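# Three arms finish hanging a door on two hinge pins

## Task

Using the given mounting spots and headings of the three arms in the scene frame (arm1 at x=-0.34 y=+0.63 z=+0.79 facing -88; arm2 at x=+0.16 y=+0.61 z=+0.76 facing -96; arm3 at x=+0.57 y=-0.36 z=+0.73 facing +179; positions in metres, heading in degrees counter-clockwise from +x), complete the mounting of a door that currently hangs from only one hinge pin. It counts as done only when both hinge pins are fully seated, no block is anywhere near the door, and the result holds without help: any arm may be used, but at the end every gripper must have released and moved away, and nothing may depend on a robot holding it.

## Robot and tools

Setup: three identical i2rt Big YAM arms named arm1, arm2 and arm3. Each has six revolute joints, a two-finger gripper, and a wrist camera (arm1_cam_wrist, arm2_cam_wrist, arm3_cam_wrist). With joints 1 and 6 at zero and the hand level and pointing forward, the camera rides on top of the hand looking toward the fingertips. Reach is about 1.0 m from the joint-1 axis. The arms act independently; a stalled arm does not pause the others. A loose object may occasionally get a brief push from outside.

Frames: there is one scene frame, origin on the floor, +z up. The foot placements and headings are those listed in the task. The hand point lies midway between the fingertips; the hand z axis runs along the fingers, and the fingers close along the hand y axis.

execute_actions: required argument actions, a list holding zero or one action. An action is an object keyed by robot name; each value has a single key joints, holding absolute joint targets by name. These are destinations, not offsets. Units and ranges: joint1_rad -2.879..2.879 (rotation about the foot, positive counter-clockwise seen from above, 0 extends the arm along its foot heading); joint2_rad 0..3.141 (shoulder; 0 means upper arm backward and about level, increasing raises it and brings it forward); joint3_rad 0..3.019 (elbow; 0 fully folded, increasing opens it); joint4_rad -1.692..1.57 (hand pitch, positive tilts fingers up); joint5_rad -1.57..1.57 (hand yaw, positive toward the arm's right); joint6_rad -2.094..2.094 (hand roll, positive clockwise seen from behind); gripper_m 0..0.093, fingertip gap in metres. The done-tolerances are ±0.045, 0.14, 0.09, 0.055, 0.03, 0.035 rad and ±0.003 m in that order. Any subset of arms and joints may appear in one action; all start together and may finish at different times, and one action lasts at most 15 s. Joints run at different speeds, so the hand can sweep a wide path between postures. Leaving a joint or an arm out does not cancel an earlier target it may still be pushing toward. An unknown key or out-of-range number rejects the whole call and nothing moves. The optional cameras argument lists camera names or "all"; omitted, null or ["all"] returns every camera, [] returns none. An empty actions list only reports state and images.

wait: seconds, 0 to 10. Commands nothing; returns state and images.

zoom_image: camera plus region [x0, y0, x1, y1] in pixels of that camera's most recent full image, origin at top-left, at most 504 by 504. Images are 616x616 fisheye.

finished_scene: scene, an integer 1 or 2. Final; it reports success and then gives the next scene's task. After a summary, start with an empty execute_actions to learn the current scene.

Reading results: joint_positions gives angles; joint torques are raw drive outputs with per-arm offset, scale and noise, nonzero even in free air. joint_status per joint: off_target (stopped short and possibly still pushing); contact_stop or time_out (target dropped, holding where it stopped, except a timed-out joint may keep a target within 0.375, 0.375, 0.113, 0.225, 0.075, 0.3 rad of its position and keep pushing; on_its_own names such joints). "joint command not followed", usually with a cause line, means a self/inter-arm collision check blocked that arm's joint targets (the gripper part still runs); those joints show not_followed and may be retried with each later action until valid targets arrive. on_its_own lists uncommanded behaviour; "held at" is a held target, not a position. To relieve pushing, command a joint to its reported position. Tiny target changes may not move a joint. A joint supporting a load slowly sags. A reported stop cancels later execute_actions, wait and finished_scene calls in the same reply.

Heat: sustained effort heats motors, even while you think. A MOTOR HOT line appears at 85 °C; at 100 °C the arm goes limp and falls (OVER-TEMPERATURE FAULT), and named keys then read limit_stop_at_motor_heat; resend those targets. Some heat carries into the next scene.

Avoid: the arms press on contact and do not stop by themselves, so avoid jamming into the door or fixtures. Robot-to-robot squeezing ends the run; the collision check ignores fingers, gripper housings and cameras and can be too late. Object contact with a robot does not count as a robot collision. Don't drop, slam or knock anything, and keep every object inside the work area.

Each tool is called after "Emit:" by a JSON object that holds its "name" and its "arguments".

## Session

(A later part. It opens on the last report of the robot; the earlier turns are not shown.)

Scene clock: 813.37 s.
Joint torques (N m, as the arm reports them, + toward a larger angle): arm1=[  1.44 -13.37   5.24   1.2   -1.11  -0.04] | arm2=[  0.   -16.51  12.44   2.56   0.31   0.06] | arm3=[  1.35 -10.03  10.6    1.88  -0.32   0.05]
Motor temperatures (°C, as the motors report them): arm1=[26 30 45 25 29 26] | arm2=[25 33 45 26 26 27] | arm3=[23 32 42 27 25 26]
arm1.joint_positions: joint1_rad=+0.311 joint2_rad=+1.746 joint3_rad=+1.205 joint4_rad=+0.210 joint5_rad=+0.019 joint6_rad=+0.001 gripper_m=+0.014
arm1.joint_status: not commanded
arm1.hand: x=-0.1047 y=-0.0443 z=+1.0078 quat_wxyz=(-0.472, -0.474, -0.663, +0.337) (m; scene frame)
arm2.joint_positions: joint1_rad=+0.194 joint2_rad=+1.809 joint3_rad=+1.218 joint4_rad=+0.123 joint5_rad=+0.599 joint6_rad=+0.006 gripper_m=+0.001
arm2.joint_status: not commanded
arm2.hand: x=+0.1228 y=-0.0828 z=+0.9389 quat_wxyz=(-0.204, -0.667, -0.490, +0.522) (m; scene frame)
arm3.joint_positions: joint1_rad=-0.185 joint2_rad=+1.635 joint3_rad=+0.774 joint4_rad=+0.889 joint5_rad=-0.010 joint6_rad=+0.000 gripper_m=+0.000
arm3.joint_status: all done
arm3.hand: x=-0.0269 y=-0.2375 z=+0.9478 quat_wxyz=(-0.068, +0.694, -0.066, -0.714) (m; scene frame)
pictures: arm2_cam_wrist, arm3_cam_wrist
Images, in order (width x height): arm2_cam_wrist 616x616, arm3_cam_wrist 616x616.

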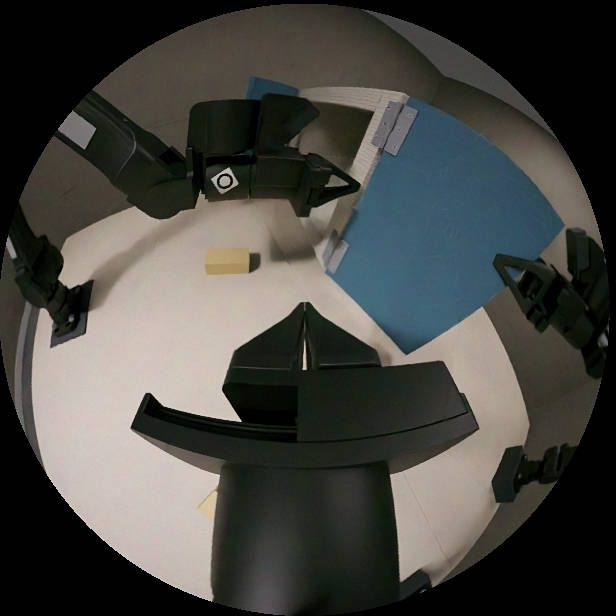

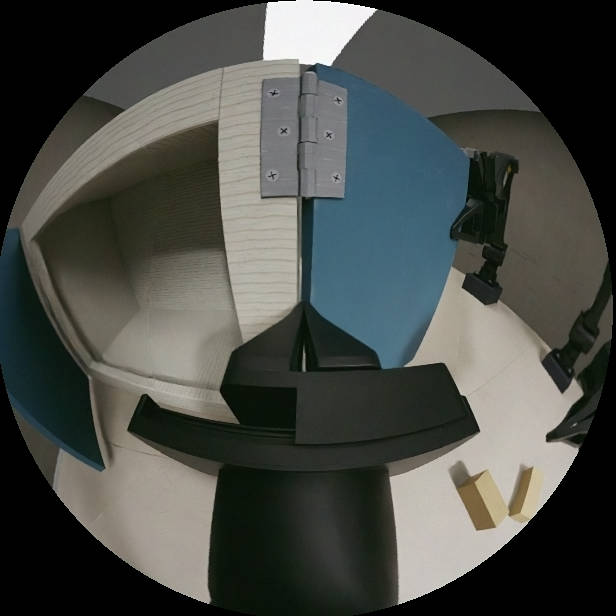

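Emit:
{"name": "execute_actions", "arguments": {"actions": [{"arm3":{"joints":{"joint2_rad":1.76,"joint3_rad":0.81,"joint4_rad":0.94}}}], "cameras": ["arm3_cam_wrist","arm2_cam_wrist"]}}

Scene clock: 817.47 s.
Joint torques (N m, as the arm reports them, + toward a larger angle): arm1=[  1.35 -13.41   5.23   1.16  -1.13  -0.03] | arm2=[  0.16 -16.42  12.48   2.72   0.31   0.1 ] | arm3=[ 0.8  -8.4   8.98  1.42 -0.25  0.04]
Motor temperatures (°C, as the motors report them): arm1=[26 30 44 25 29 26] | arm2=[25 33 45 26 26 27] | arm3=[23 32 43 27 25 26]
arm1.joint_positions: joint1_rad=+0.311 joint2_rad=+1.746 joint3_rad=+1.205 joint4_rad=+0.210 joint5_rad=+0.020 joint6_rad=+0.001 gripper_m=+0.014
arm1.joint_status: not commanded
arm1.hand: x=-0.1048 y=-0.0443 z=+1.0078 quat_wxyz=(-0.472, -0.474, -0.662, +0.337) (m; scene frame)
arm2.joint_positions: joint1_rad=+0.194 joint2_rad=+1.809 joint3_rad=+1.218 joint4_rad=+0.123 joint5_rad=+0.599 joint6_rad=+0.006 gripper_m=+0.001
arm2.joint_status: not commanded
arm2.hand: x=+0.1228 y=-0.0828 z=+0.9389 quat_wxyz=(-0.204, -0.667, -0.490, +0.522) (m; scene frame)
arm3.joint_positions: joint1_rad=-0.184 joint2_rad=+1.716 joint3_rad=+0.785 joint4_rad=+0.948 joint5_rad=-0.010 joint6_rad=+0.000 gripper_m=+0.000
arm3.joint_status: all done
arm3.hand: x=-0.0357 y=-0.2360 z=+0.9197 quat_wxyz=(-0.068, +0.698, -0.066, -0.710) (m; scene frame)
pictures: arm2_cam_wrist, arm3_cam_wrist
Images, in order (width x height): arm2_cam_wrist 616x616, arm3_cam_wrist 616x616.

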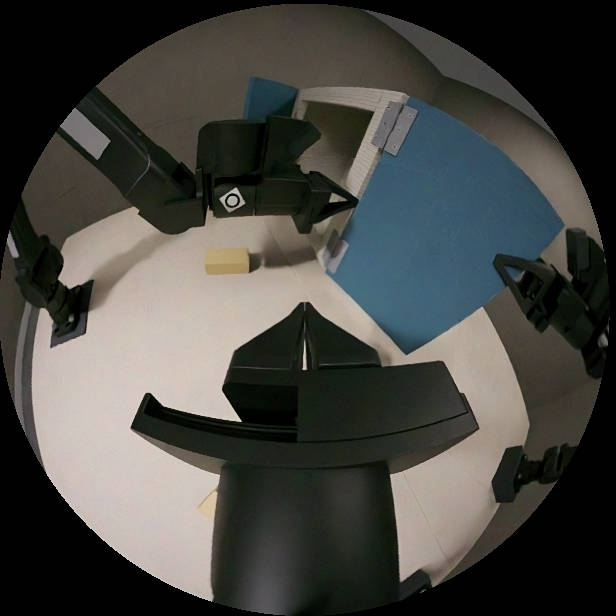

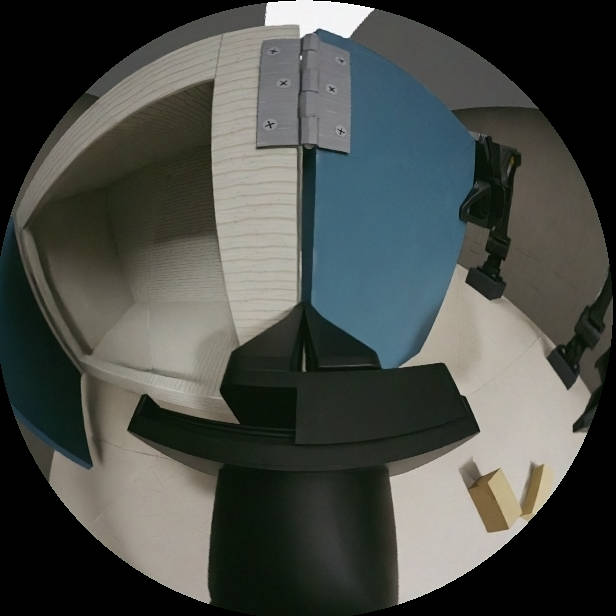

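Emit:
{"name": "execute_actions", "arguments": {"actions": [{"arm1":{"joints":{"joint2_rad":1.86,"joint3_rad":1.12}},"arm3":{"joints":{"joint2_rad":1.79}}}], "cameras": ["arm1_cam_wrist"]}}

Scene clock: 823.10 s.
Joint torques (N m, as the arm reports them, + toward a larger angle): arm1=[ 1.43 -7.69  2.19 -0.05 -1.22 -0.05] | arm2=[  0.21 -16.17  12.42   2.63   0.32   0.05] | arm3=[ 1.26 -6.7   8.81  0.88 -0.29  0.03]
Motor temperatures (°C, as the motors report them): arm1=[26 29 43 25 29 26] | arm2=[25 33 45 26 26 27] | arm3=[23 32 43 27 25 26]
arm1.joint_positions: joint1_rad=+0.311 joint2_rad=+1.752 joint3_rad=+1.191 joint4_rad=+0.248 joint5_rad=+0.022 joint6_rad=+0.001 gripper_m=+0.014
arm1.joint_status: all done
arm1.hand: x=-0.1052 y=-0.0441 z=+1.0044 quat_wxyz=(-0.477, -0.472, -0.658, +0.342) (m; scene frame)
arm2.joint_positions: joint1_rad=+0.194 joint2_rad=+1.809 joint3_rad=+1.218 joint4_rad=+0.123 joint5_rad=+0.599 joint6_rad=+0.006 gripper_m=+0.001
arm2.joint_status: not commanded
arm2.hand: x=+0.1228 y=-0.0828 z=+0.9389 quat_wxyz=(-0.204, -0.667, -0.490, +0.522) (m; scene frame)
arm3.joint_positions: joint1_rad=-0.184 joint2_rad=+1.723 joint3_rad=+0.785 joint4_rad=+0.963 joint5_rad=-0.010 joint6_rad=+0.000 gripper_m=+0.000
arm3.joint_status: all done
arm3.hand: x=-0.0361 y=-0.2359 z=+0.9191 quat_wxyz=(-0.068, +0.695, -0.066, -0.713) (m; scene frame)
pictures: arm1_cam_wrist
Images, in order (width x height): arm1_cam_wrist 616x616.

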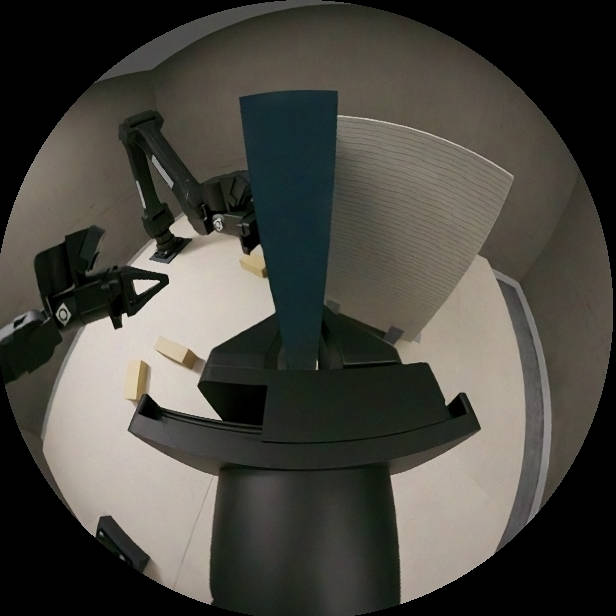

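Emit:
{"name": "execute_actions", "arguments": {"actions": [{"arm1":{"joints":{"joint2_rad":1.755,"joint3_rad":1.21,"joint4_rad":0.2,"gripper_m":0.04}},"arm2":{"joints":{"joint1_rad":0.6,"joint2_rad":1.5,"joint3_rad":1.19,"joint4_rad":-0.3}}}], "cameras": []}}

Emit:
{"name": "execute_actions", "arguments": {"actions": [{"arm1":{"joints":{"joint1_rad":0.47,"joint5_rad":0.1}}}]}}

Scene clock: 833.73 s.
Joint torques (N m, as the arm reports them, + toward a larger angle): arm1=[  0.06 -18.23  10.14   1.33  -0.25  -0.04] | arm2=[ -1.39 -11.42  11.78   0.97   0.35   0.07] | arm3=[ 1.89 -6.64  8.76  0.94 -0.29  0.04]
Motor temperatures (°C, as the motors report them): arm1=[26 29 41 25 29 26] | arm2=[25 33 45 26 26 27] | arm3=[23 32 44 27 25 26]
arm1.joint_positions: joint1_rad=+0.330 joint2_rad=+1.769 joint3_rad=+1.182 joint4_rad=+0.206 joint5_rad=+0.002 joint6_rad=+0.001 gripper_m=+0.040
arm1.joint_status: all done
arm1.hand: x=-0.0907 y=-0.0331 z=+0.9775 quat_wxyz=(-0.462, -0.472, -0.682, +0.314) (m; scene frame)
arm2.joint_positions: joint1_rad=+0.607 joint2_rad=+1.489 joint3_rad=+1.182 joint4_rad=-0.281 joint5_rad=+0.599 joint6_rad=+0.006 gripper_m=+0.001
arm2.joint_status: all done
arm2.hand: x=+0.3628 y=+0.0351 z=+1.0457 quat_wxyz=(-0.260, -0.553, -0.649, +0.453) (m; scene frame)
arm3.joint_positions: joint1_rad=-0.184 joint2_rad=+1.723 joint3_rad=+0.785 joint4_rad=+0.963 joint5_rad=-0.010 joint6_rad=+0.000 gripper_m=+0.000
arm3.joint_status: not commanded
arm3.hand: x=-0.0361 y=-0.2359 z=+0.9191 quat_wxyz=(-0.068, +0.695, -0.066, -0.713) (m; scene frame)
pictures: none
No camera images: the call's "cameras" was empty. Leave "cameras" out to get every camera's image.

Scene clock: 834.90 s.
Joint torques (N m, as the arm reports them, + toward a larger angle): arm1=[  0.   -18.52  10.11   1.35  -0.1   -0.03] | arm2=[ -1.   -10.9   11.68   0.93   0.36   0.08] | arm3=[ 1.39 -6.56  8.9   0.91 -0.27  0.02]
Motor temperatures (°C, as the motors report them): arm1=[26 29 42 25 29 26] | arm2=[25 33 45 26 26 27] | arm3=[23 32 44 27 25 26]
arm1.joint_positions: joint1_rad=+0.472 joint2_rad=+1.769 joint3_rad=+1.182 joint4_rad=+0.206 joint5_rad=+0.100 joint6_rad=+0.001 gripper_m=+0.040
arm1.joint_status: all done
arm1.hand: x=-0.0144 y=+0.0022 z=+0.9785 quat_wxyz=(-0.462, -0.445, -0.699, +0.315) (m; scene frame)
arm2.joint_positions: joint1_rad=+0.607 joint2_rad=+1.489 joint3_rad=+1.182 joint4_rad=-0.281 joint5_rad=+0.599 joint6_rad=+0.006 gripper_m=+0.001
arm2.joint_status: not commanded
arm2.hand: x=+0.3628 y=+0.0351 z=+1.0457 quat_wxyz=(-0.260, -0.553, -0.649, +0.453) (m; scene frame)
arm3.joint_positions: joint1_rad=-0.184 joint2_rad=+1.723 joint3_rad=+0.785 joint4_rad=+0.963 joint5_rad=-0.010 joint6_rad=+0.000 gripper_m=+0.000
arm3.joint_status: not commanded
arm3.hand: x=-0.0361 y=-0.2359 z=+0.9191 quat_wxyz=(-0.068, +0.695, -0.066, -0.713) (m; scene frame)
pictures: arm1_cam_wrist, arm2_cam_wrist, arm3_cam_wrist
Images, in order (width x height): arm1_cam_wrist 616x616, arm2_cam_wrist 616x616, arm3_cam_wrist 616x616.

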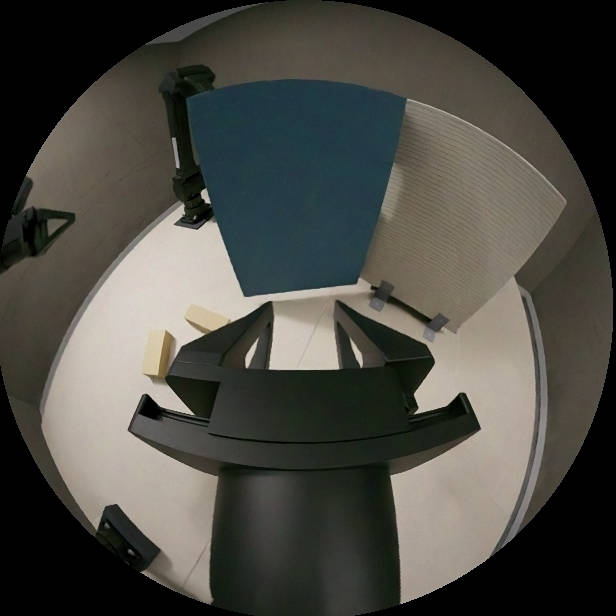

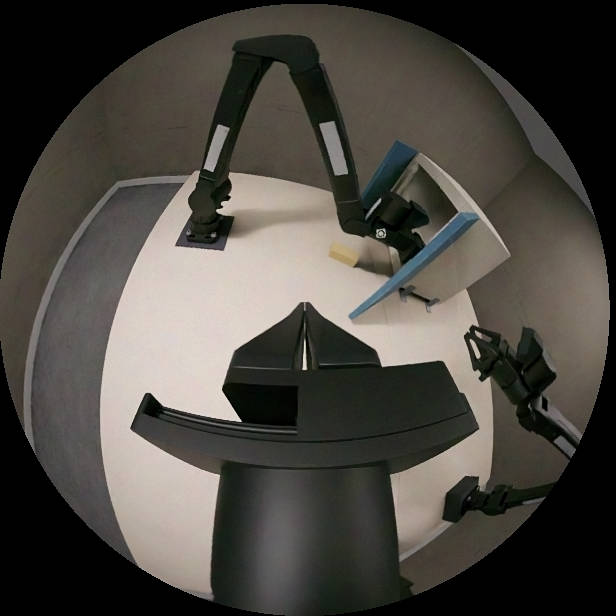

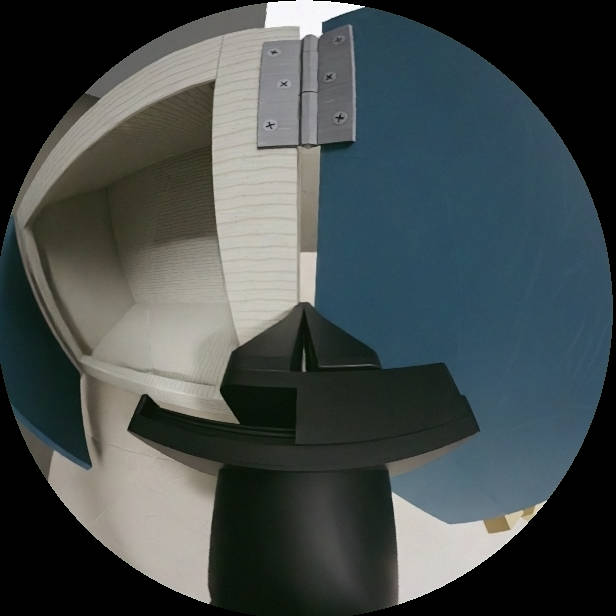

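Emit:
{"name": "execute_actions", "arguments": {"actions": [{"arm3":{"joints":{"joint2_rad":1.86,"joint3_rad":0.77}}}], "cameras": ["arm3_cam_wrist","arm2_cam_wrist"]}}

Scene clock: 842.03 s.
Joint torques (N m, as the arm reports them, + toward a larger angle): arm1=[ -0.22 -18.54  10.22   1.32  -0.09  -0.04] | arm2=[ -1.26 -10.86  11.76   0.84   0.34   0.08] | arm3=[ 1.25 -2.63  5.27 -0.45 -0.25  0.05]
Motor temperatures (°C, as the motors report them): arm1=[26 29 43 25 29 26] | arm2=[25 33 45 25 26 27] | arm3=[23 31 44 26 25 26]
arm1.joint_positions: joint1_rad=+0.472 joint2_rad=+1.769 joint3_rad=+1.182 joint4_rad=+0.206 joint5_rad=+0.100 joint6_rad=+0.001 gripper_m=+0.040
arm1.joint_status: not commanded
arm1.hand: x=-0.0144 y=+0.0022 z=+0.9785 quat_wxyz=(-0.462, -0.445, -0.699, +0.315) (m; scene frame)
arm2.joint_positions: joint1_rad=+0.607 joint2_rad=+1.489 joint3_rad=+1.182 joint4_rad=-0.281 joint5_rad=+0.599 joint6_rad=+0.006 gripper_m=+0.001
arm2.joint_status: not commanded
arm2.hand: x=+0.3628 y=+0.0351 z=+1.0457 quat_wxyz=(-0.260, -0.553, -0.649, +0.453) (m; scene frame)
arm3.joint_positions: joint1_rad=-0.183 joint2_rad=+1.742 joint3_rad=+0.785 joint4_rad=+1.002 joint5_rad=-0.011 joint6_rad=+0.000 gripper_m=+0.000
arm3.joint_status: all done
arm3.hand: x=-0.0372 y=-0.2367 z=+0.9174 quat_wxyz=(-0.068, +0.688, -0.064, -0.719) (m; scene frame)
pictures: arm2_cam_wrist, arm3_cam_wrist
Images, in order (width x height): arm2_cam_wrist 616x616, arm3_cam_wrist 616x616.

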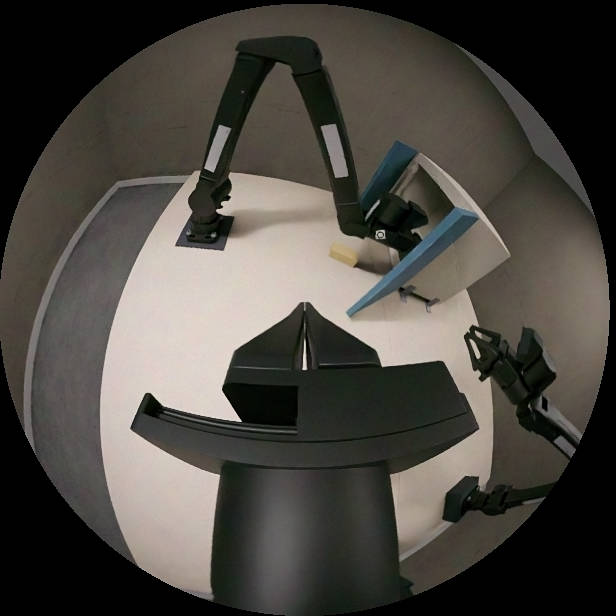

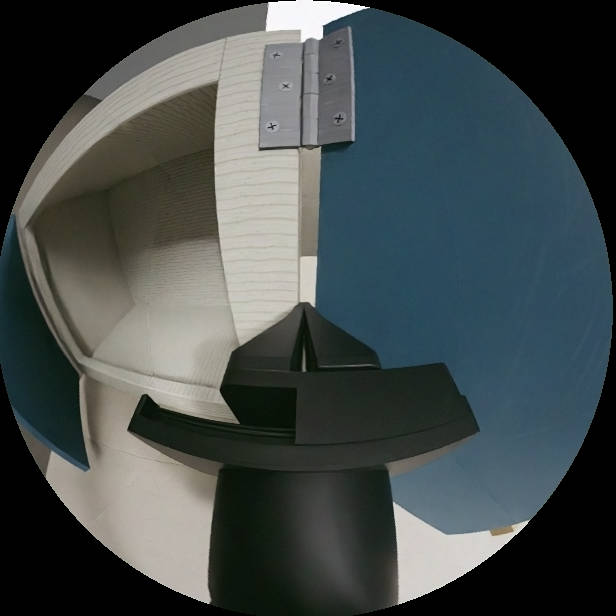

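Emit:
{"name": "execute_actions", "arguments": {"actions": [{"arm3":{"joints":{"joint2_rad":1.79}},"arm1":{"joints":{"joint1_rad":0.2,"joint2_rad":1.3,"joint3_rad":0.8}},"arm2":{"joints":{"joint1_rad":0.42,"joint2_rad":1.62,"joint3_rad":1.05,"joint4_rad":0.25,"joint5_rad":0.9,"gripper_m":0.09}}}], "cameras": ["arm2_cam_wrist","arm1_cam_wrist"]}}

Scene clock: 855.27 s.
Joint torques (N m, as the arm reports them, + toward a larger angle): arm1=[ 0.01 -9.28  8.76  1.37 -0.21 -0.02] | arm2=[  0.2  -13.21  11.36   2.58   0.47   0.07] | arm3=[ 1.2  -7.47  5.34 -0.55 -0.29  0.06]
Motor temperatures (°C, as the motors report them): arm1=[26 30 45 25 29 26] | arm2=[25 32 45 25 26 27] | arm3=[23 31 42 26 25 26]
arm1.joint_positions: joint1_rad=+0.198 joint2_rad=+1.292 joint3_rad=+0.796 joint4_rad=+0.206 joint5_rad=+0.102 joint6_rad=+0.001 gripper_m=+0.040
arm1.joint_status: all done
arm1.hand: x=-0.2337 y=+0.0861 z=+1.0535 quat_wxyz=(-0.443, -0.522, -0.610, +0.398) (m; scene frame)
arm2.joint_positions: joint1_rad=+0.410 joint2_rad=+1.628 joint3_rad=+1.028 joint4_rad=+0.222 joint5_rad=+0.896 joint6_rad=+0.006 gripper_m=+0.090
arm2.joint_status: all done
arm2.hand: x=+0.2087 y=+0.0022 z=+0.9887 quat_wxyz=(-0.200, -0.641, -0.451, +0.588) (m; scene frame)
arm3.joint_positions: joint1_rad=-0.183 joint2_rad=+1.739 joint3_rad=+0.785 joint4_rad=+1.001 joint5_rad=-0.011 joint6_rad=+0.000 gripper_m=+0.000
arm3.joint_status: all done
arm3.hand: x=-0.0371 y=-0.2367 z=+0.9189 quat_wxyz=(-0.068, +0.688, -0.064, -0.720) (m; scene frame)
pictures: arm1_cam_wrist, arm2_cam_wrist
Images, in order (width x height): arm1_cam_wrist 616x616, arm2_cam_wrist 616x616.

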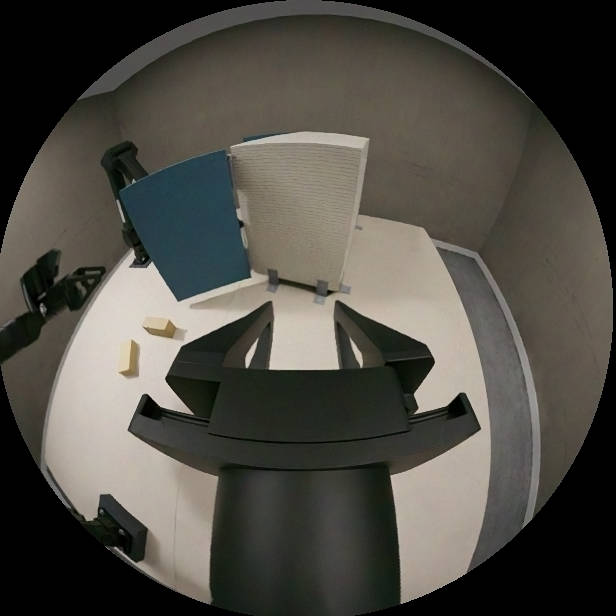

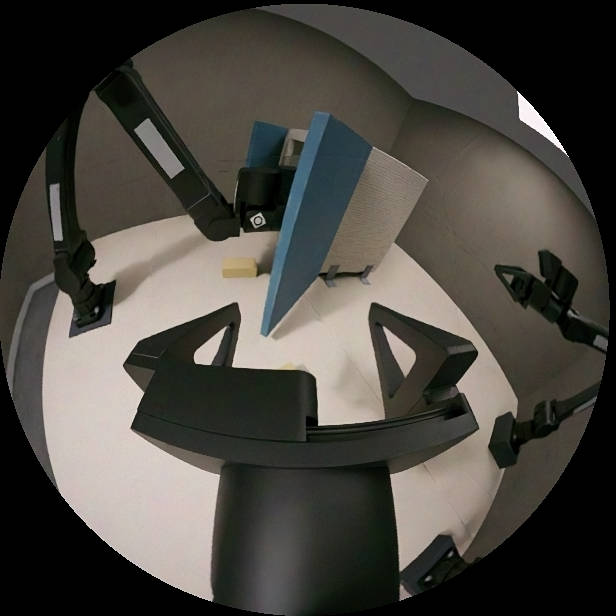

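Emit:
{"name": "execute_actions", "arguments": {"actions": [{"arm2":{"joints":{"joint1_rad":0.27,"joint2_rad":1.81,"joint3_rad":1.21,"joint4_rad":0.28,"joint5_rad":0.76}}}], "cameras": ["arm2_cam_wrist","arm1_cam_wrist"]}}

Scene clock: 862.60 s.
Joint torques (N m, as the arm reports them, + toward a larger angle): arm1=[ 0.   -9.33  8.65  1.37 -0.2  -0.02] | arm2=[  0.39 -15.17  12.81   2.42   0.15   0.06] | arm3=[ 1.22 -7.86  5.35 -0.43 -0.27  0.06]
Motor temperatures (°C, as the motors report them): arm1=[26 29 45 25 28 26] | arm2=[25 33 45 25 26 27] | arm3=[23 31 41 26 25 26]
arm1.joint_positions: joint1_rad=+0.198 joint2_rad=+1.292 joint3_rad=+0.796 joint4_rad=+0.206 joint5_rad=+0.102 joint6_rad=+0.001 gripper_m=+0.040
arm1.joint_status: not commanded
arm1.hand: x=-0.2337 y=+0.0861 z=+1.0535 quat_wxyz=(-0.443, -0.522, -0.610, +0.398) (m; scene frame)
arm2.joint_positions: joint1_rad=+0.259 joint2_rad=+1.811 joint3_rad=+1.169 joint4_rad=+0.256 joint5_rad=+0.763 joint6_rad=+0.006 gripper_m=+0.090
arm2.joint_status: all done
arm2.hand: x=+0.1429 y=-0.0677 z=+0.9454 quat_wxyz=(-0.196, -0.663, -0.443, +0.571) (m; scene frame)
arm3.joint_positions: joint1_rad=-0.183 joint2_rad=+1.739 joint3_rad=+0.785 joint4_rad=+1.001 joint5_rad=-0.011 joint6_rad=+0.000 gripper_m=+0.000
arm3.joint_status: not commanded
arm3.hand: x=-0.0371 y=-0.2367 z=+0.9189 quat_wxyz=(-0.068, +0.688, -0.064, -0.720) (m; scene frame)
pictures: arm1_cam_wrist, arm2_cam_wrist
Images, in order (width x height): arm1_cam_wrist 616x616, arm2_cam_wrist 616x616.

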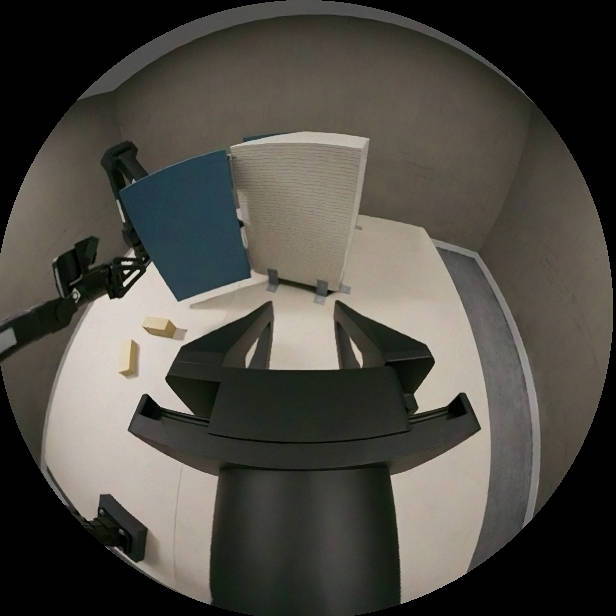

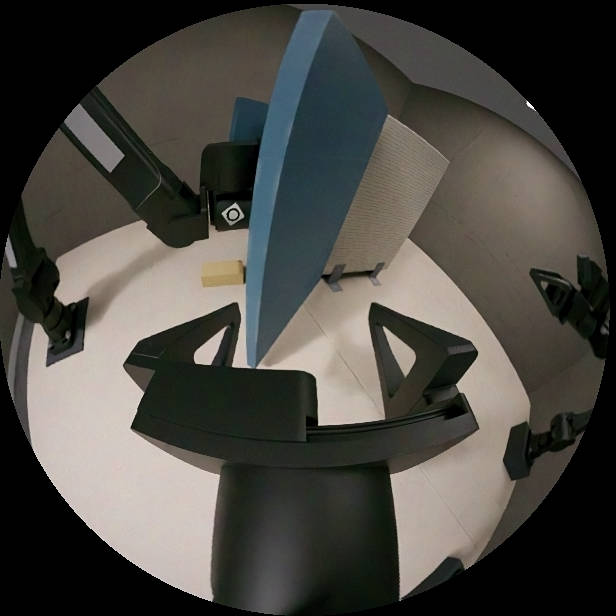

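Emit:
{"name": "execute_actions", "arguments": {"actions": [{"arm2":{"joints":{"joint5_rad":0.64}}}], "cameras": []}}

Emit:
{"name": "execute_actions", "arguments": {"actions": [{"arm2":{"joints":{"joint2_rad":1.88,"joint3_rad":1.30}}}], "cameras": ["arm2_cam_wrist","arm1_cam_wrist"]}}

Scene clock: 872.27 s.
Joint torques (N m, as the arm reports them, + toward a larger angle): arm1=[ 0.06 -9.5   8.71  1.33 -0.2  -0.03] | arm2=[  0.4  -15.19  12.74   2.55   0.08   0.09] | arm3=[ 1.61 -7.94  5.4  -0.44 -0.26  0.05]
Motor temperatures (°C, as the motors report them): arm1=[26 29 44 25 28 26] | arm2=[25 33 46 25 26 27] | arm3=[23 31 41 26 25 26]
arm1.joint_positions: joint1_rad=+0.198 joint2_rad=+1.292 joint3_rad=+0.796 joint4_rad=+0.206 joint5_rad=+0.102 joint6_rad=+0.001 gripper_m=+0.040
arm1.joint_status: not commanded
arm1.hand: x=-0.2337 y=+0.0861 z=+1.0535 quat_wxyz=(-0.443, -0.522, -0.610, +0.398) (m; scene frame)
arm2.joint_positions: joint1_rad=+0.259 joint2_rad=+1.811 joint3_rad=+1.169 joint4_rad=+0.256 joint5_rad=+0.644 joint6_rad=+0.006 gripper_m=+0.090
arm2.joint_status: all done
arm2.hand: x=+0.1603 y=-0.0776 z=+0.9405 quat_wxyz=(-0.235, -0.650, -0.477, +0.543) (m; scene frame)
arm3.joint_positions: joint1_rad=-0.183 joint2_rad=+1.739 joint3_rad=+0.785 joint4_rad=+1.001 joint5_rad=-0.011 joint6_rad=+0.000 gripper_m=+0.000
arm3.joint_status: not commanded
arm3.hand: x=-0.0371 y=-0.2367 z=+0.9189 quat_wxyz=(-0.068, +0.688, -0.064, -0.720) (m; scene frame)
pictures: none
No camera images: the call's "cameras" was empty. Leave "cameras" out to get every camera's image.

Scene clock: 873.03 s.
Joint torques (N m, as the arm reports them, + toward a larger angle): arm1=[-0.08 -9.38  8.65  1.37 -0.2  -0.03] | arm2=[  0.79 -15.01  13.71   2.59   0.08   0.03] | arm3=[ 1.13 -7.55  5.3  -0.48 -0.29  0.05]
Motor temperatures (°C, as the motors report them): arm1=[26 29 44 25 28 26] | arm2=[25 33 46 25 26 27] | arm3=[23 31 41 26 25 26]
arm1.joint_positions: joint1_rad=+0.198 joint2_rad=+1.292 joint3_rad=+0.796 joint4_rad=+0.206 joint5_rad=+0.102 joint6_rad=+0.001 gripper_m=+0.040
arm1.joint_status: not commanded
arm1.hand: x=-0.2337 y=+0.0861 z=+1.0535 quat_wxyz=(-0.443, -0.522, -0.610, +0.398) (m; scene frame)
arm2.joint_positions: joint1_rad=+0.259 joint2_rad=+1.866 joint3_rad=+1.249 joint4_rad=+0.256 joint5_rad=+0.643 joint6_rad=+0.006 gripper_m=+0.090
arm2.joint_status: all done
arm2.hand: x=+0.1643 y=-0.1039 z=+0.9448 quat_wxyz=(-0.245, -0.648, -0.469, +0.548) (m; scene frame)
arm3.joint_positions: joint1_rad=-0.183 joint2_rad=+1.739 joint3_rad=+0.785 joint4_rad=+1.001 joint5_rad=-0.011 joint6_rad=+0.000 gripper_m=+0.000
arm3.joint_status: not commanded
arm3.hand: x=-0.0371 y=-0.2367 z=+0.9189 quat_wxyz=(-0.068, +0.688, -0.064, -0.720) (m; scene frame)
pictures: arm1_cam_wrist, arm2_cam_wrist
Images, in order (width x height): arm1_cam_wrist 616x616, arm2_cam_wrist 616x616.

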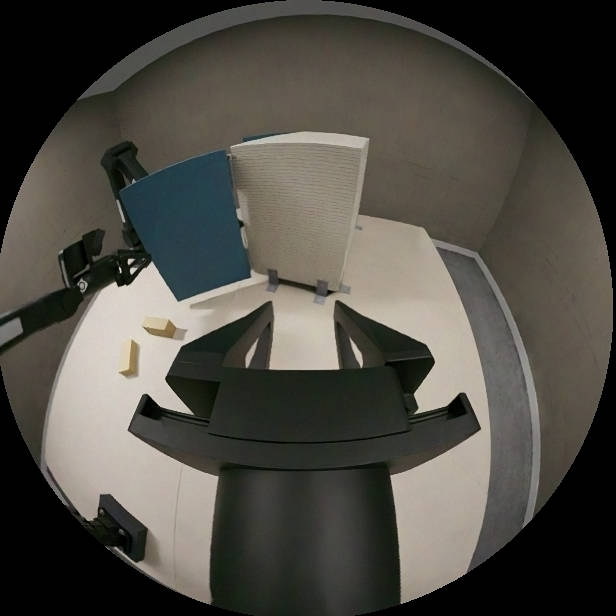

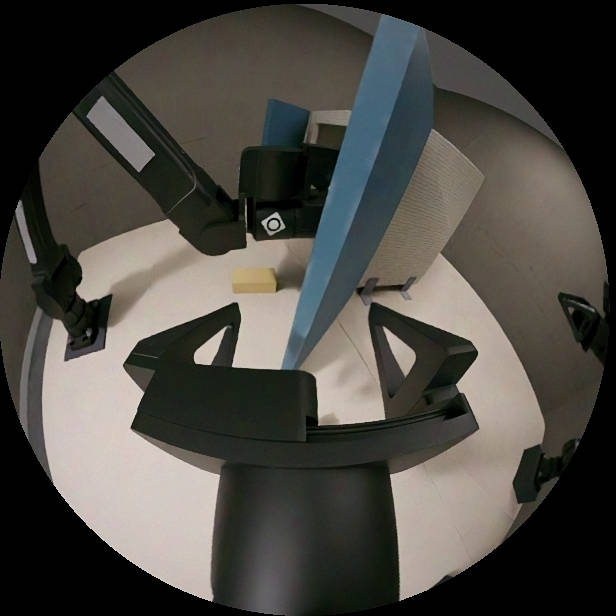

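Emit:
{"name": "execute_actions", "arguments": {"actions": [{"arm2":{"joints":{"joint1_rad":0.23,"joint2_rad":1.94,"joint3_rad":1.39,"joint6_rad":0.25}}}], "cameras": ["arm2_cam_wrist","arm1_cam_wrist"]}}

Scene clock: 879.00 s.
Joint torques (N m, as the arm reports them, + toward a larger angle): arm1=[-0.04 -9.34  8.64  1.39 -0.21 -0.04] | arm2=[ -0.83 -15.96  14.29   2.51   0.09   0.22] | arm3=[ 0.91 -7.79  5.37 -0.44 -0.27  0.03]
Motor temperatures (°C, as the motors report them): arm1=[26 28 44 25 28 26] | arm2=[25 33 46 26 26 27] | arm3=[23 31 41 26 25 26]
arm1.joint_positions: joint1_rad=+0.198 joint2_rad=+1.292 joint3_rad=+0.796 joint4_rad=+0.206 joint5_rad=+0.102 joint6_rad=+0.001 gripper_m=+0.040
arm1.joint_status: not commanded
arm1.hand: x=-0.2337 y=+0.0861 z=+1.0535 quat_wxyz=(-0.443, -0.522, -0.610, +0.398) (m; scene frame)
arm2.joint_positions: joint1_rad=+0.239 joint2_rad=+1.927 joint3_rad=+1.335 joint4_rad=+0.256 joint5_rad=+0.643 joint6_rad=+0.241 gripper_m=+0.090
arm2.joint_status: all done
arm2.hand: x=+0.1540 y=-0.1314 z=+0.9458 quat_wxyz=(-0.311, -0.699, -0.377, +0.522) (m; scene frame)
arm3.joint_positions: joint1_rad=-0.183 joint2_rad=+1.739 joint3_rad=+0.785 joint4_rad=+1.001 joint5_rad=-0.011 joint6_rad=+0.000 gripper_m=+0.000
arm3.joint_status: not commanded
arm3.hand: x=-0.0371 y=-0.2367 z=+0.9189 quat_wxyz=(-0.068, +0.688, -0.064, -0.720) (m; scene frame)
pictures: arm1_cam_wrist, arm2_cam_wrist
Images, in order (width x height): arm1_cam_wrist 616x616, arm2_cam_wrist 616x616.

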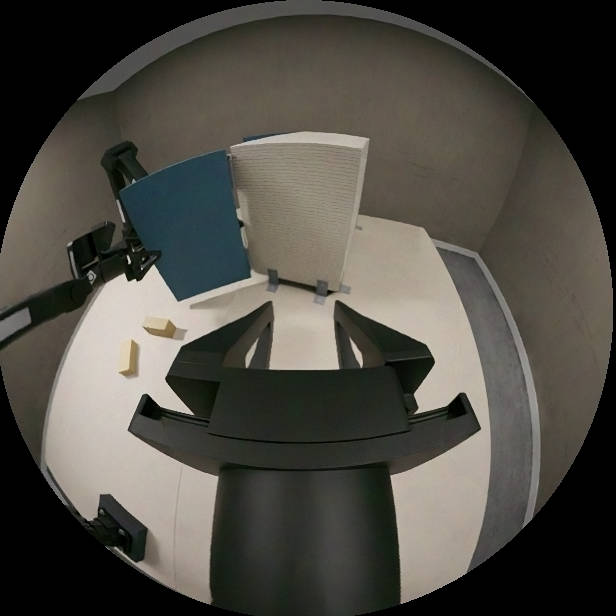

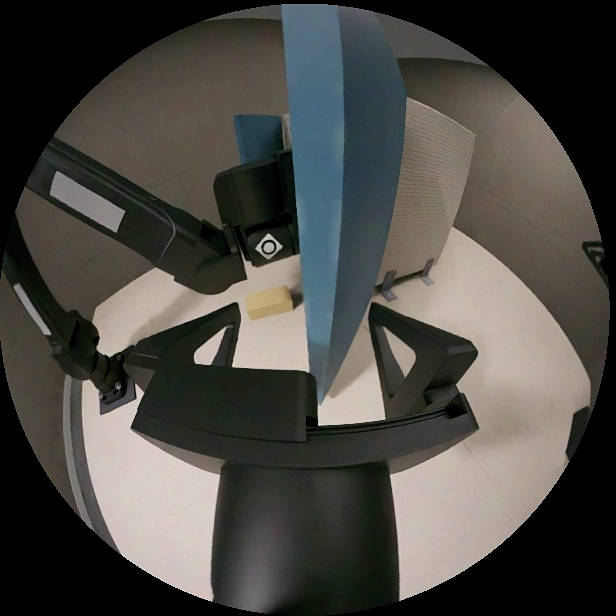

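Emit:
{"name": "execute_actions", "arguments": {"actions": [{"arm2":{"joints":{"gripper_m":0.0}}}], "cameras": []}}

Emit:
{"name": "execute_actions", "arguments": {"actions": [{"arm2":{"joints":{"joint2_rad":1.88,"joint3_rad":1.42}},"arm3":{"joints":{"joint2_rad":1.82}}}]}}

Scene clock: 884.50 s.
Joint torques (N m, as the arm reports them, + toward a larger angle): arm1=[-0.1  -9.32  8.72  1.36 -0.21 -0.03] | arm2=[ -1.18 -16.63  14.25   2.47  -0.47   0.22] | arm3=[ 1.1  -7.7   5.3  -0.49 -0.27  0.06]
Motor temperatures (°C, as the motors report them): arm1=[26 28 44 25 28 26] | arm2=[25 33 47 26 26 27] | arm3=[23 31 41 26 25 26]
arm1.joint_positions: joint1_rad=+0.198 joint2_rad=+1.292 joint3_rad=+0.796 joint4_rad=+0.206 joint5_rad=+0.102 joint6_rad=+0.001 gripper_m=+0.040
arm1.joint_status: not commanded
arm1.hand: x=-0.2337 y=+0.0861 z=+1.0535 quat_wxyz=(-0.443, -0.522, -0.610, +0.398) (m; scene frame)
arm2.joint_positions: joint1_rad=+0.239 joint2_rad=+1.929 joint3_rad=+1.336 joint4_rad=+0.257 joint5_rad=+0.657 joint6_rad=+0.242 gripper_m=+0.024
arm2.joint_status: gripper_m off_target (ended at +0.024, target +0.000)
arm2.hand: x=+0.1520 y=-0.1306 z=+0.9460 quat_wxyz=(-0.308, -0.701, -0.372, +0.525) (m; scene frame)
arm3.joint_positions: joint1_rad=-0.183 joint2_rad=+1.739 joint3_rad=+0.785 joint4_rad=+1.001 joint5_rad=-0.011 joint6_rad=+0.000 gripper_m=+0.000
arm3.joint_status: not commanded
arm3.hand: x=-0.0371 y=-0.2367 z=+0.9189 quat_wxyz=(-0.068, +0.688, -0.064, -0.720) (m; scene frame)
pictures: none
No camera images: the call's "cameras" was empty. Leave "cameras" out to get every camera's image.

Scene clock: 885.07 s.
Joint torques (N m, as the arm reports them, + toward a larger angle): arm1=[ 0.07 -9.43  8.69  1.37 -0.21 -0.02] | arm2=[ -1.06 -20.42  16.68   2.56  -0.49   0.19] | arm3=[ 1.41 -5.55  5.37 -0.45 -0.26  0.05]
Motor temperatures (°C, as the motors report them): arm1=[26 28 44 25 28 26] | arm2=[25 33 47 26 26 27] | arm3=[23 31 41 26 25 26]
arm1.joint_positions: joint1_rad=+0.198 joint2_rad=+1.292 joint3_rad=+0.796 joint4_rad=+0.206 joint5_rad=+0.102 joint6_rad=+0.001 gripper_m=+0.040
arm1.joint_status: not commanded
arm1.hand: x=-0.2337 y=+0.0861 z=+1.0535 quat_wxyz=(-0.443, -0.522, -0.610, +0.398) (m; scene frame)
arm2.joint_positions: joint1_rad=+0.239 joint2_rad=+1.926 joint3_rad=+1.336 joint4_rad=+0.257 joint5_rad=+0.657 joint6_rad=+0.242 gripper_m=+0.024
arm2.joint_status: all done
arm2.hand: x=+0.1520 y=-0.1305 z=+0.9476 quat_wxyz=(-0.308, -0.700, -0.372, +0.525) (m; scene frame)
arm3.joint_positions: joint1_rad=-0.183 joint2_rad=+1.739 joint3_rad=+0.785 joint4_rad=+1.001 joint5_rad=-0.011 joint6_rad=+0.000 gripper_m=+0.000
arm3.joint_status: all done
arm3.hand: x=-0.0371 y=-0.2367 z=+0.9189 quat_wxyz=(-0.068, +0.688, -0.064, -0.720) (m; scene frame)
pictures: arm1_cam_wrist, arm2_cam_wrist, arm3_cam_wrist
Images, in order (width x height): arm1_cam_wrist 616x616, arm2_cam_wrist 616x616, arm3_cam_wrist 616x616.

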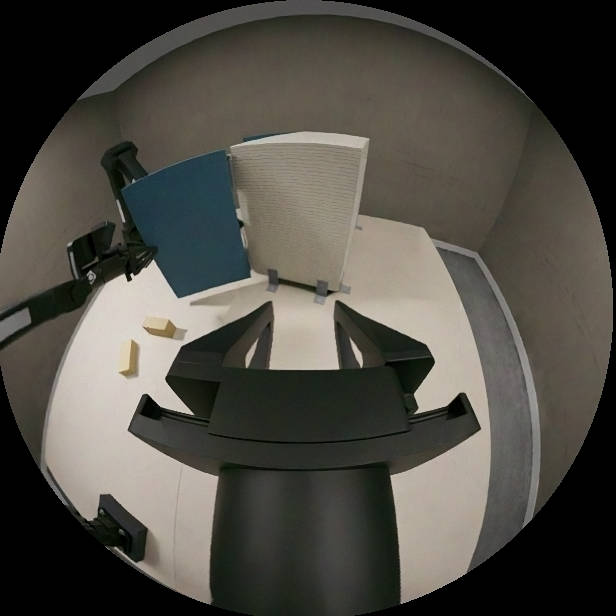

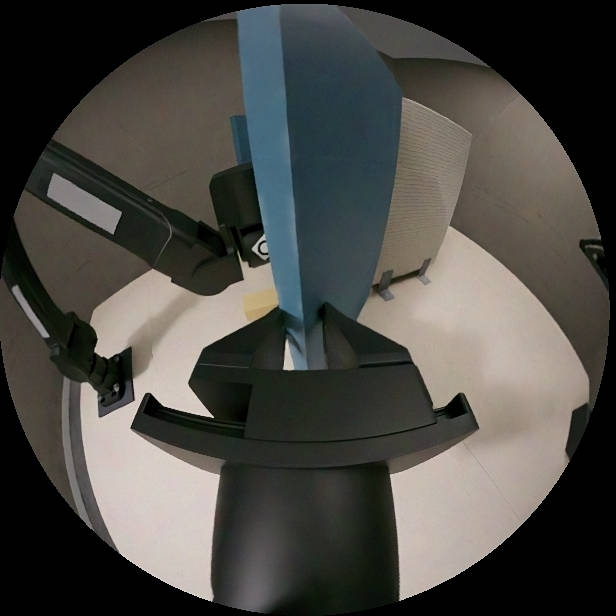

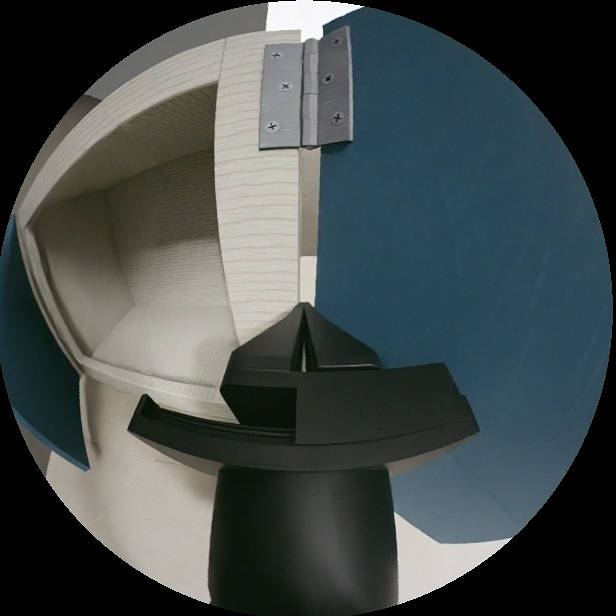

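Emit:
{"name": "execute_actions", "arguments": {"actions": [{"arm2":{"joints":{"joint2_rad":1.82,"joint3_rad":1.47}}}], "cameras": ["arm1_cam_wrist"]}}

Scene clock: 890.83 s.
Joint torques (N m, as the arm reports them, + toward a larger angle): arm1=[ 0.15 -9.39  8.67  1.33 -0.2  -0.03] | arm2=[ -1.32 -24.65  19.07   2.65  -0.45   0.18] | arm3=[ 1.16 -5.33  5.33 -0.44 -0.26  0.04]
Motor temperatures (°C, as the motors report them): arm1=[26 28 44 25 28 26] | arm2=[25 34 49 26 26 27] | arm3=[23 31 40 26 25 26]
arm1.joint_positions: joint1_rad=+0.198 joint2_rad=+1.292 joint3_rad=+0.796 joint4_rad=+0.206 joint5_rad=+0.102 joint6_rad=+0.001 gripper_m=+0.040
arm1.joint_status: not commanded
arm1.hand: x=-0.2337 y=+0.0861 z=+1.0535 quat_wxyz=(-0.443, -0.522, -0.610, +0.398) (m; scene frame)
arm2.joint_positions: joint1_rad=+0.239 joint2_rad=+1.920 joint3_rad=+1.336 joint4_rad=+0.255 joint5_rad=+0.655 joint6_rad=+0.242 gripper_m=+0.024
arm2.joint_status: joint3_rad time_out (moved +0.000 of +0.134); the others done
arm2.on_its_own: joint3_rad reads +1.336 and still pushes toward +1.449 since a time_out
arm2.hand: x=+0.1522 y=-0.1302 z=+0.9515 quat_wxyz=(-0.311, -0.700, -0.371, +0.526) (m; scene frame)
arm3.joint_positions: joint1_rad=-0.183 joint2_rad=+1.739 joint3_rad=+0.785 joint4_rad=+1.001 joint5_rad=-0.011 joint6_rad=+0.000 gripper_m=+0.000
arm3.joint_status: not commanded
arm3.hand: x=-0.0371 y=-0.2367 z=+0.9189 quat_wxyz=(-0.068, +0.688, -0.064, -0.720) (m; scene frame)
pictures: arm1_cam_wrist
Images, in order (width x height): arm1_cam_wrist 616x616.

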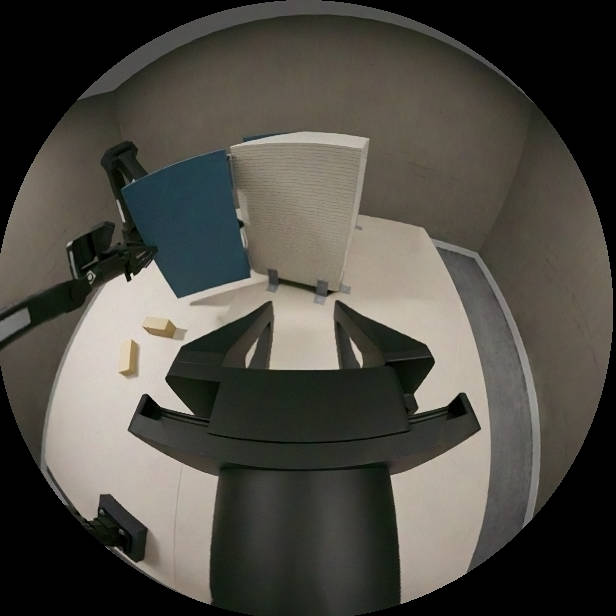

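Emit:
{"name": "zoom_image", "arguments": {"camera": "arm1_cam_wrist", "region": [210,140,280,290]}}

Region (210, 140, 280, 290) of arm1_cam_wrist's 616x616 image, scaled by 3.360, with more detail than that image has; it fills the left 235 columns of this view, and the rest is white.

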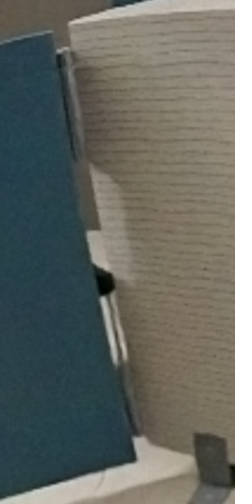

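Emit:
{"name": "execute_actions", "arguments": {"actions": [{"arm1":{"joints":{"joint1_rad":0.33,"joint2_rad":1.85,"joint3_rad":1.15,"joint4_rad":0.35,"joint5_rad":0.0,"gripper_m":0.0}},"arm2":{"joints":{"joint2_rad":1.92,"joint3_rad":1.34}},"arm3":{"joints":{"joint2_rad":1.74}}}], "cameras": ["arm1_cam_wrist"]}}

Emit:
{"name": "zoom_image", "arguments": {"camera": "arm1_cam_wrist", "region": [230,160,380,310]}}

Scene clock: 902.80 s.
Joint torques (N m, as the arm reports them, + toward a larger angle): arm1=[ -0.52 -18.99   9.31   1.93  -0.17  -0.04] | arm2=[ -1.3  -17.58  10.72   2.59  -0.48   0.2 ] | arm3=[  1.31 -10.5    5.54   0.47  -0.27   0.05]
Motor temperatures (°C, as the motors report them): arm1=[26 28 44 25 28 26] | arm2=[25 36 51 26 26 27] | arm3=[23 31 40 26 25 26]
arm1.joint_positions: joint1_rad=+0.336 joint2_rad=+1.863 joint3_rad=+1.121 joint4_rad=+0.337 joint5_rad=+0.000 joint6_rad=+0.001 gripper_m=+0.000
arm1.joint_status: all done
arm1.hand: x=-0.0880 y=-0.0260 z=+0.9112 quat_wxyz=(-0.456, -0.473, -0.689, +0.307) (m; scene frame)
arm2.joint_positions: joint1_rad=+0.239 joint2_rad=+1.921 joint3_rad=+1.329 joint4_rad=+0.255 joint5_rad=+0.655 joint6_rad=+0.242 gripper_m=+0.024
arm2.joint_status: all done
arm2.hand: x=+0.1518 y=-0.1282 z=+0.9470 quat_wxyz=(-0.307, -0.701, -0.373, +0.525) (m; scene frame)
arm3.joint_positions: joint1_rad=-0.183 joint2_rad=+1.727 joint3_rad=+0.785 joint4_rad=+0.975 joint5_rad=-0.011 joint6_rad=+0.000 gripper_m=+0.000
arm3.joint_status: all done
arm3.hand: x=-0.0365 y=-0.2368 z=+0.9197 quat_wxyz=(-0.068, +0.692, -0.065, -0.715) (m; scene frame)
pictures: arm1_cam_wrist
Images, in order (width x height): arm1_cam_wrist 616x616.

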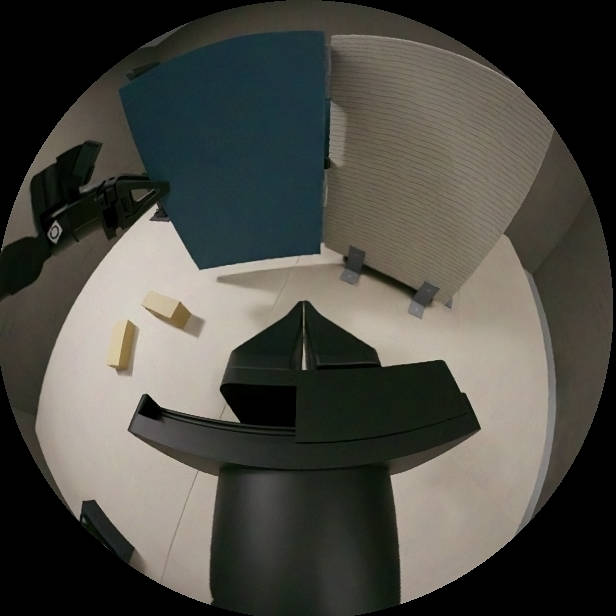

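Region (230, 160, 380, 310) of arm1_cam_wrist's 616x616 image, scaled by 3.360, with more detail than that image has.

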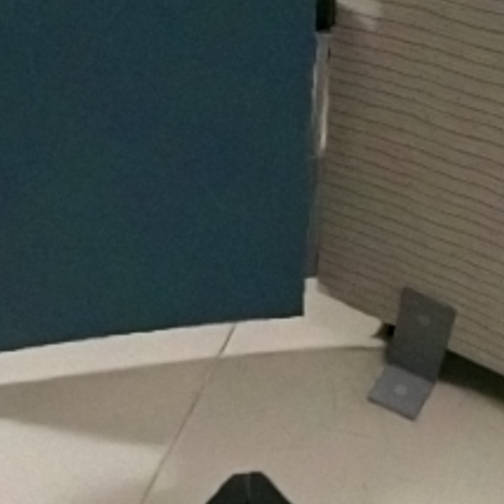

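Emit:
{"name": "execute_actions", "arguments": {"actions": [{"arm2":{"joints":{"joint2_rad":1.80,"joint3_rad":1.40,"joint4_rad":0.33,"joint1_rad":0.27}},"arm3":{"joints":{"joint2_rad":1.78}}}], "cameras": ["arm1_cam_wrist"]}}

Emit:
{"name": "execute_actions", "arguments": {"actions": [{"arm2":{"joints":{"joint1_rad":0.19}}}], "cameras": ["arm1_cam_wrist"]}}

Scene clock: 916.47 s.
Joint torques (N m, as the arm reports them, + toward a larger angle): arm1=[ -0.64 -18.85   9.47   1.98  -0.15  -0.04] | arm2=[  2.57 -25.51  15.63   4.3   -0.46   0.19] | arm3=[ 1.15 -7.67  5.39  0.52 -0.27  0.03]
Motor temperatures (°C, as the motors report them): arm1=[26 29 45 25 28 26] | arm2=[25 36 48 26 26 27] | arm3=[23 32 40 26 25 26]
arm1.joint_positions: joint1_rad=+0.336 joint2_rad=+1.863 joint3_rad=+1.121 joint4_rad=+0.337 joint5_rad=+0.000 joint6_rad=+0.001 gripper_m=+0.000
arm1.joint_status: not commanded
arm1.hand: x=-0.0880 y=-0.0260 z=+0.9112 quat_wxyz=(-0.456, -0.473, -0.689, +0.307) (m; scene frame)
arm2.joint_positions: joint1_rad=+0.239 joint2_rad=+1.915 joint3_rad=+1.329 joint4_rad=+0.260 joint5_rad=+0.656 joint6_rad=+0.242 gripper_m=+0.024
arm2.joint_status: joint4_rad time_out (moved +0.005 of +0.075); the others done
arm2.on_its_own: joint4_rad reads +0.260 and still pushes toward +0.330 since a time_out
arm2.hand: x=+0.1520 y=-0.1282 z=+0.9527 quat_wxyz=(-0.312, -0.699, -0.370, +0.526) (m; scene frame)
arm3.joint_positions: joint1_rad=-0.183 joint2_rad=+1.727 joint3_rad=+0.785 joint4_rad=+0.975 joint5_rad=-0.011 joint6_rad=+0.000 gripper_m=+0.000
arm3.joint_status: all done
arm3.hand: x=-0.0365 y=-0.2368 z=+0.9197 quat_wxyz=(-0.068, +0.692, -0.065, -0.715) (m; scene frame)
pictures: arm1_cam_wrist
Images, in order (width x height): arm1_cam_wrist 616x616.

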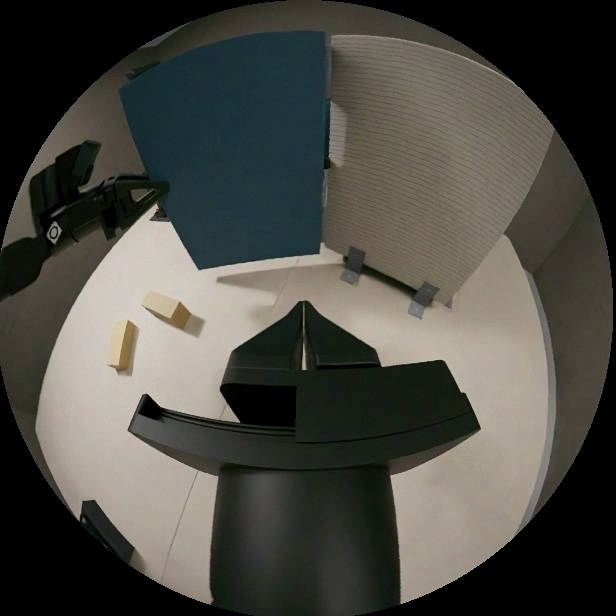

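not run: a stop came earlier in this reply.

Emit:
{"name": "execute_actions", "arguments": {"actions": [{"arm2":{"joints":{"joint1_rad":0.239,"joint4_rad":0.26,"joint2_rad":1.68,"joint3_rad":1.41}},"arm3":{"joints":{"joint2_rad":1.76}}}], "cameras": ["arm1_cam_wrist"]}}

Scene clock: 930.40 s.
Joint torques (N m, as the arm reports them, + toward a larger angle): arm1=[ -0.6  -18.85   9.5    1.97  -0.16  -0.05] | arm2=[  0.58 -30.91  18.99   4.01  -0.03   0.21] | arm3=[ 1.36 -8.69  5.48  0.59 -0.27  0.06]
Motor temperatures (°C, as the motors report them): arm1=[26 30 45 25 28 26] | arm2=[25 39 50 26 26 27] | arm3=[23 32 40 26 25 26]
arm1.joint_positions: joint1_rad=+0.336 joint2_rad=+1.863 joint3_rad=+1.121 joint4_rad=+0.337 joint5_rad=+0.000 joint6_rad=+0.001 gripper_m=+0.000
arm1.joint_status: not commanded
arm1.hand: x=-0.0880 y=-0.0260 z=+0.9112 quat_wxyz=(-0.456, -0.473, -0.689, +0.307) (m; scene frame)
arm2.joint_positions: joint1_rad=+0.229 joint2_rad=+1.866 joint3_rad=+1.296 joint4_rad=+0.196 joint5_rad=+0.646 joint6_rad=+0.242 gripper_m=+0.021
arm2.joint_status: joint2_rad time_out (moved -0.049 of -0.235); joint3_rad time_out (moved -0.033 of +0.081); joint4_rad time_out (moved -0.064 of +0.000); the others done
arm2.on_its_own: joint2_rad reads +1.866 and still pushes toward +1.680 since a time_out; joint3_rad reads +1.296 and still pushes toward +1.408 since a time_out; joint4_rad reads +0.196 and still pushes toward +0.260 since a time_out
arm2.hand: x=+0.1435 y=-0.1122 z=+0.9566 quat_wxyz=(-0.294, -0.706, -0.382, +0.518) (m; scene frame)
arm3.joint_positions: joint1_rad=-0.183 joint2_rad=+1.727 joint3_rad=+0.785 joint4_rad=+0.975 joint5_rad=-0.011 joint6_rad=+0.000 gripper_m=+0.000
arm3.joint_status: all done
arm3.hand: x=-0.0365 y=-0.2368 z=+0.9197 quat_wxyz=(-0.068, +0.692, -0.065, -0.715) (m; scene frame)
pictures: arm1_cam_wrist
Images, in order (width x height): arm1_cam_wrist 616x616.

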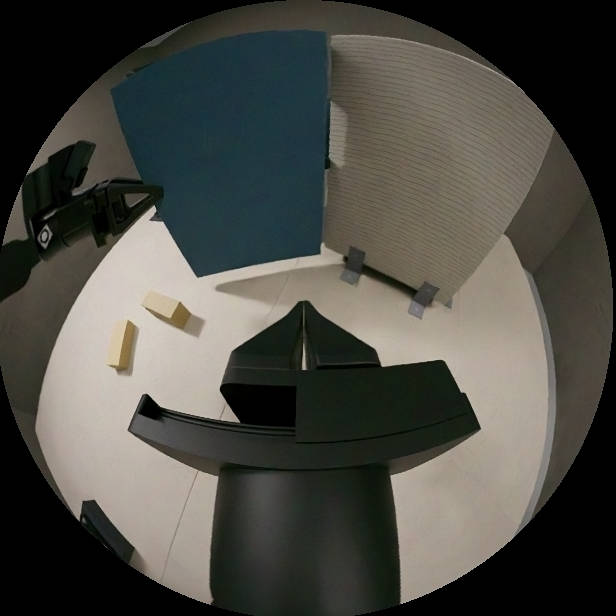

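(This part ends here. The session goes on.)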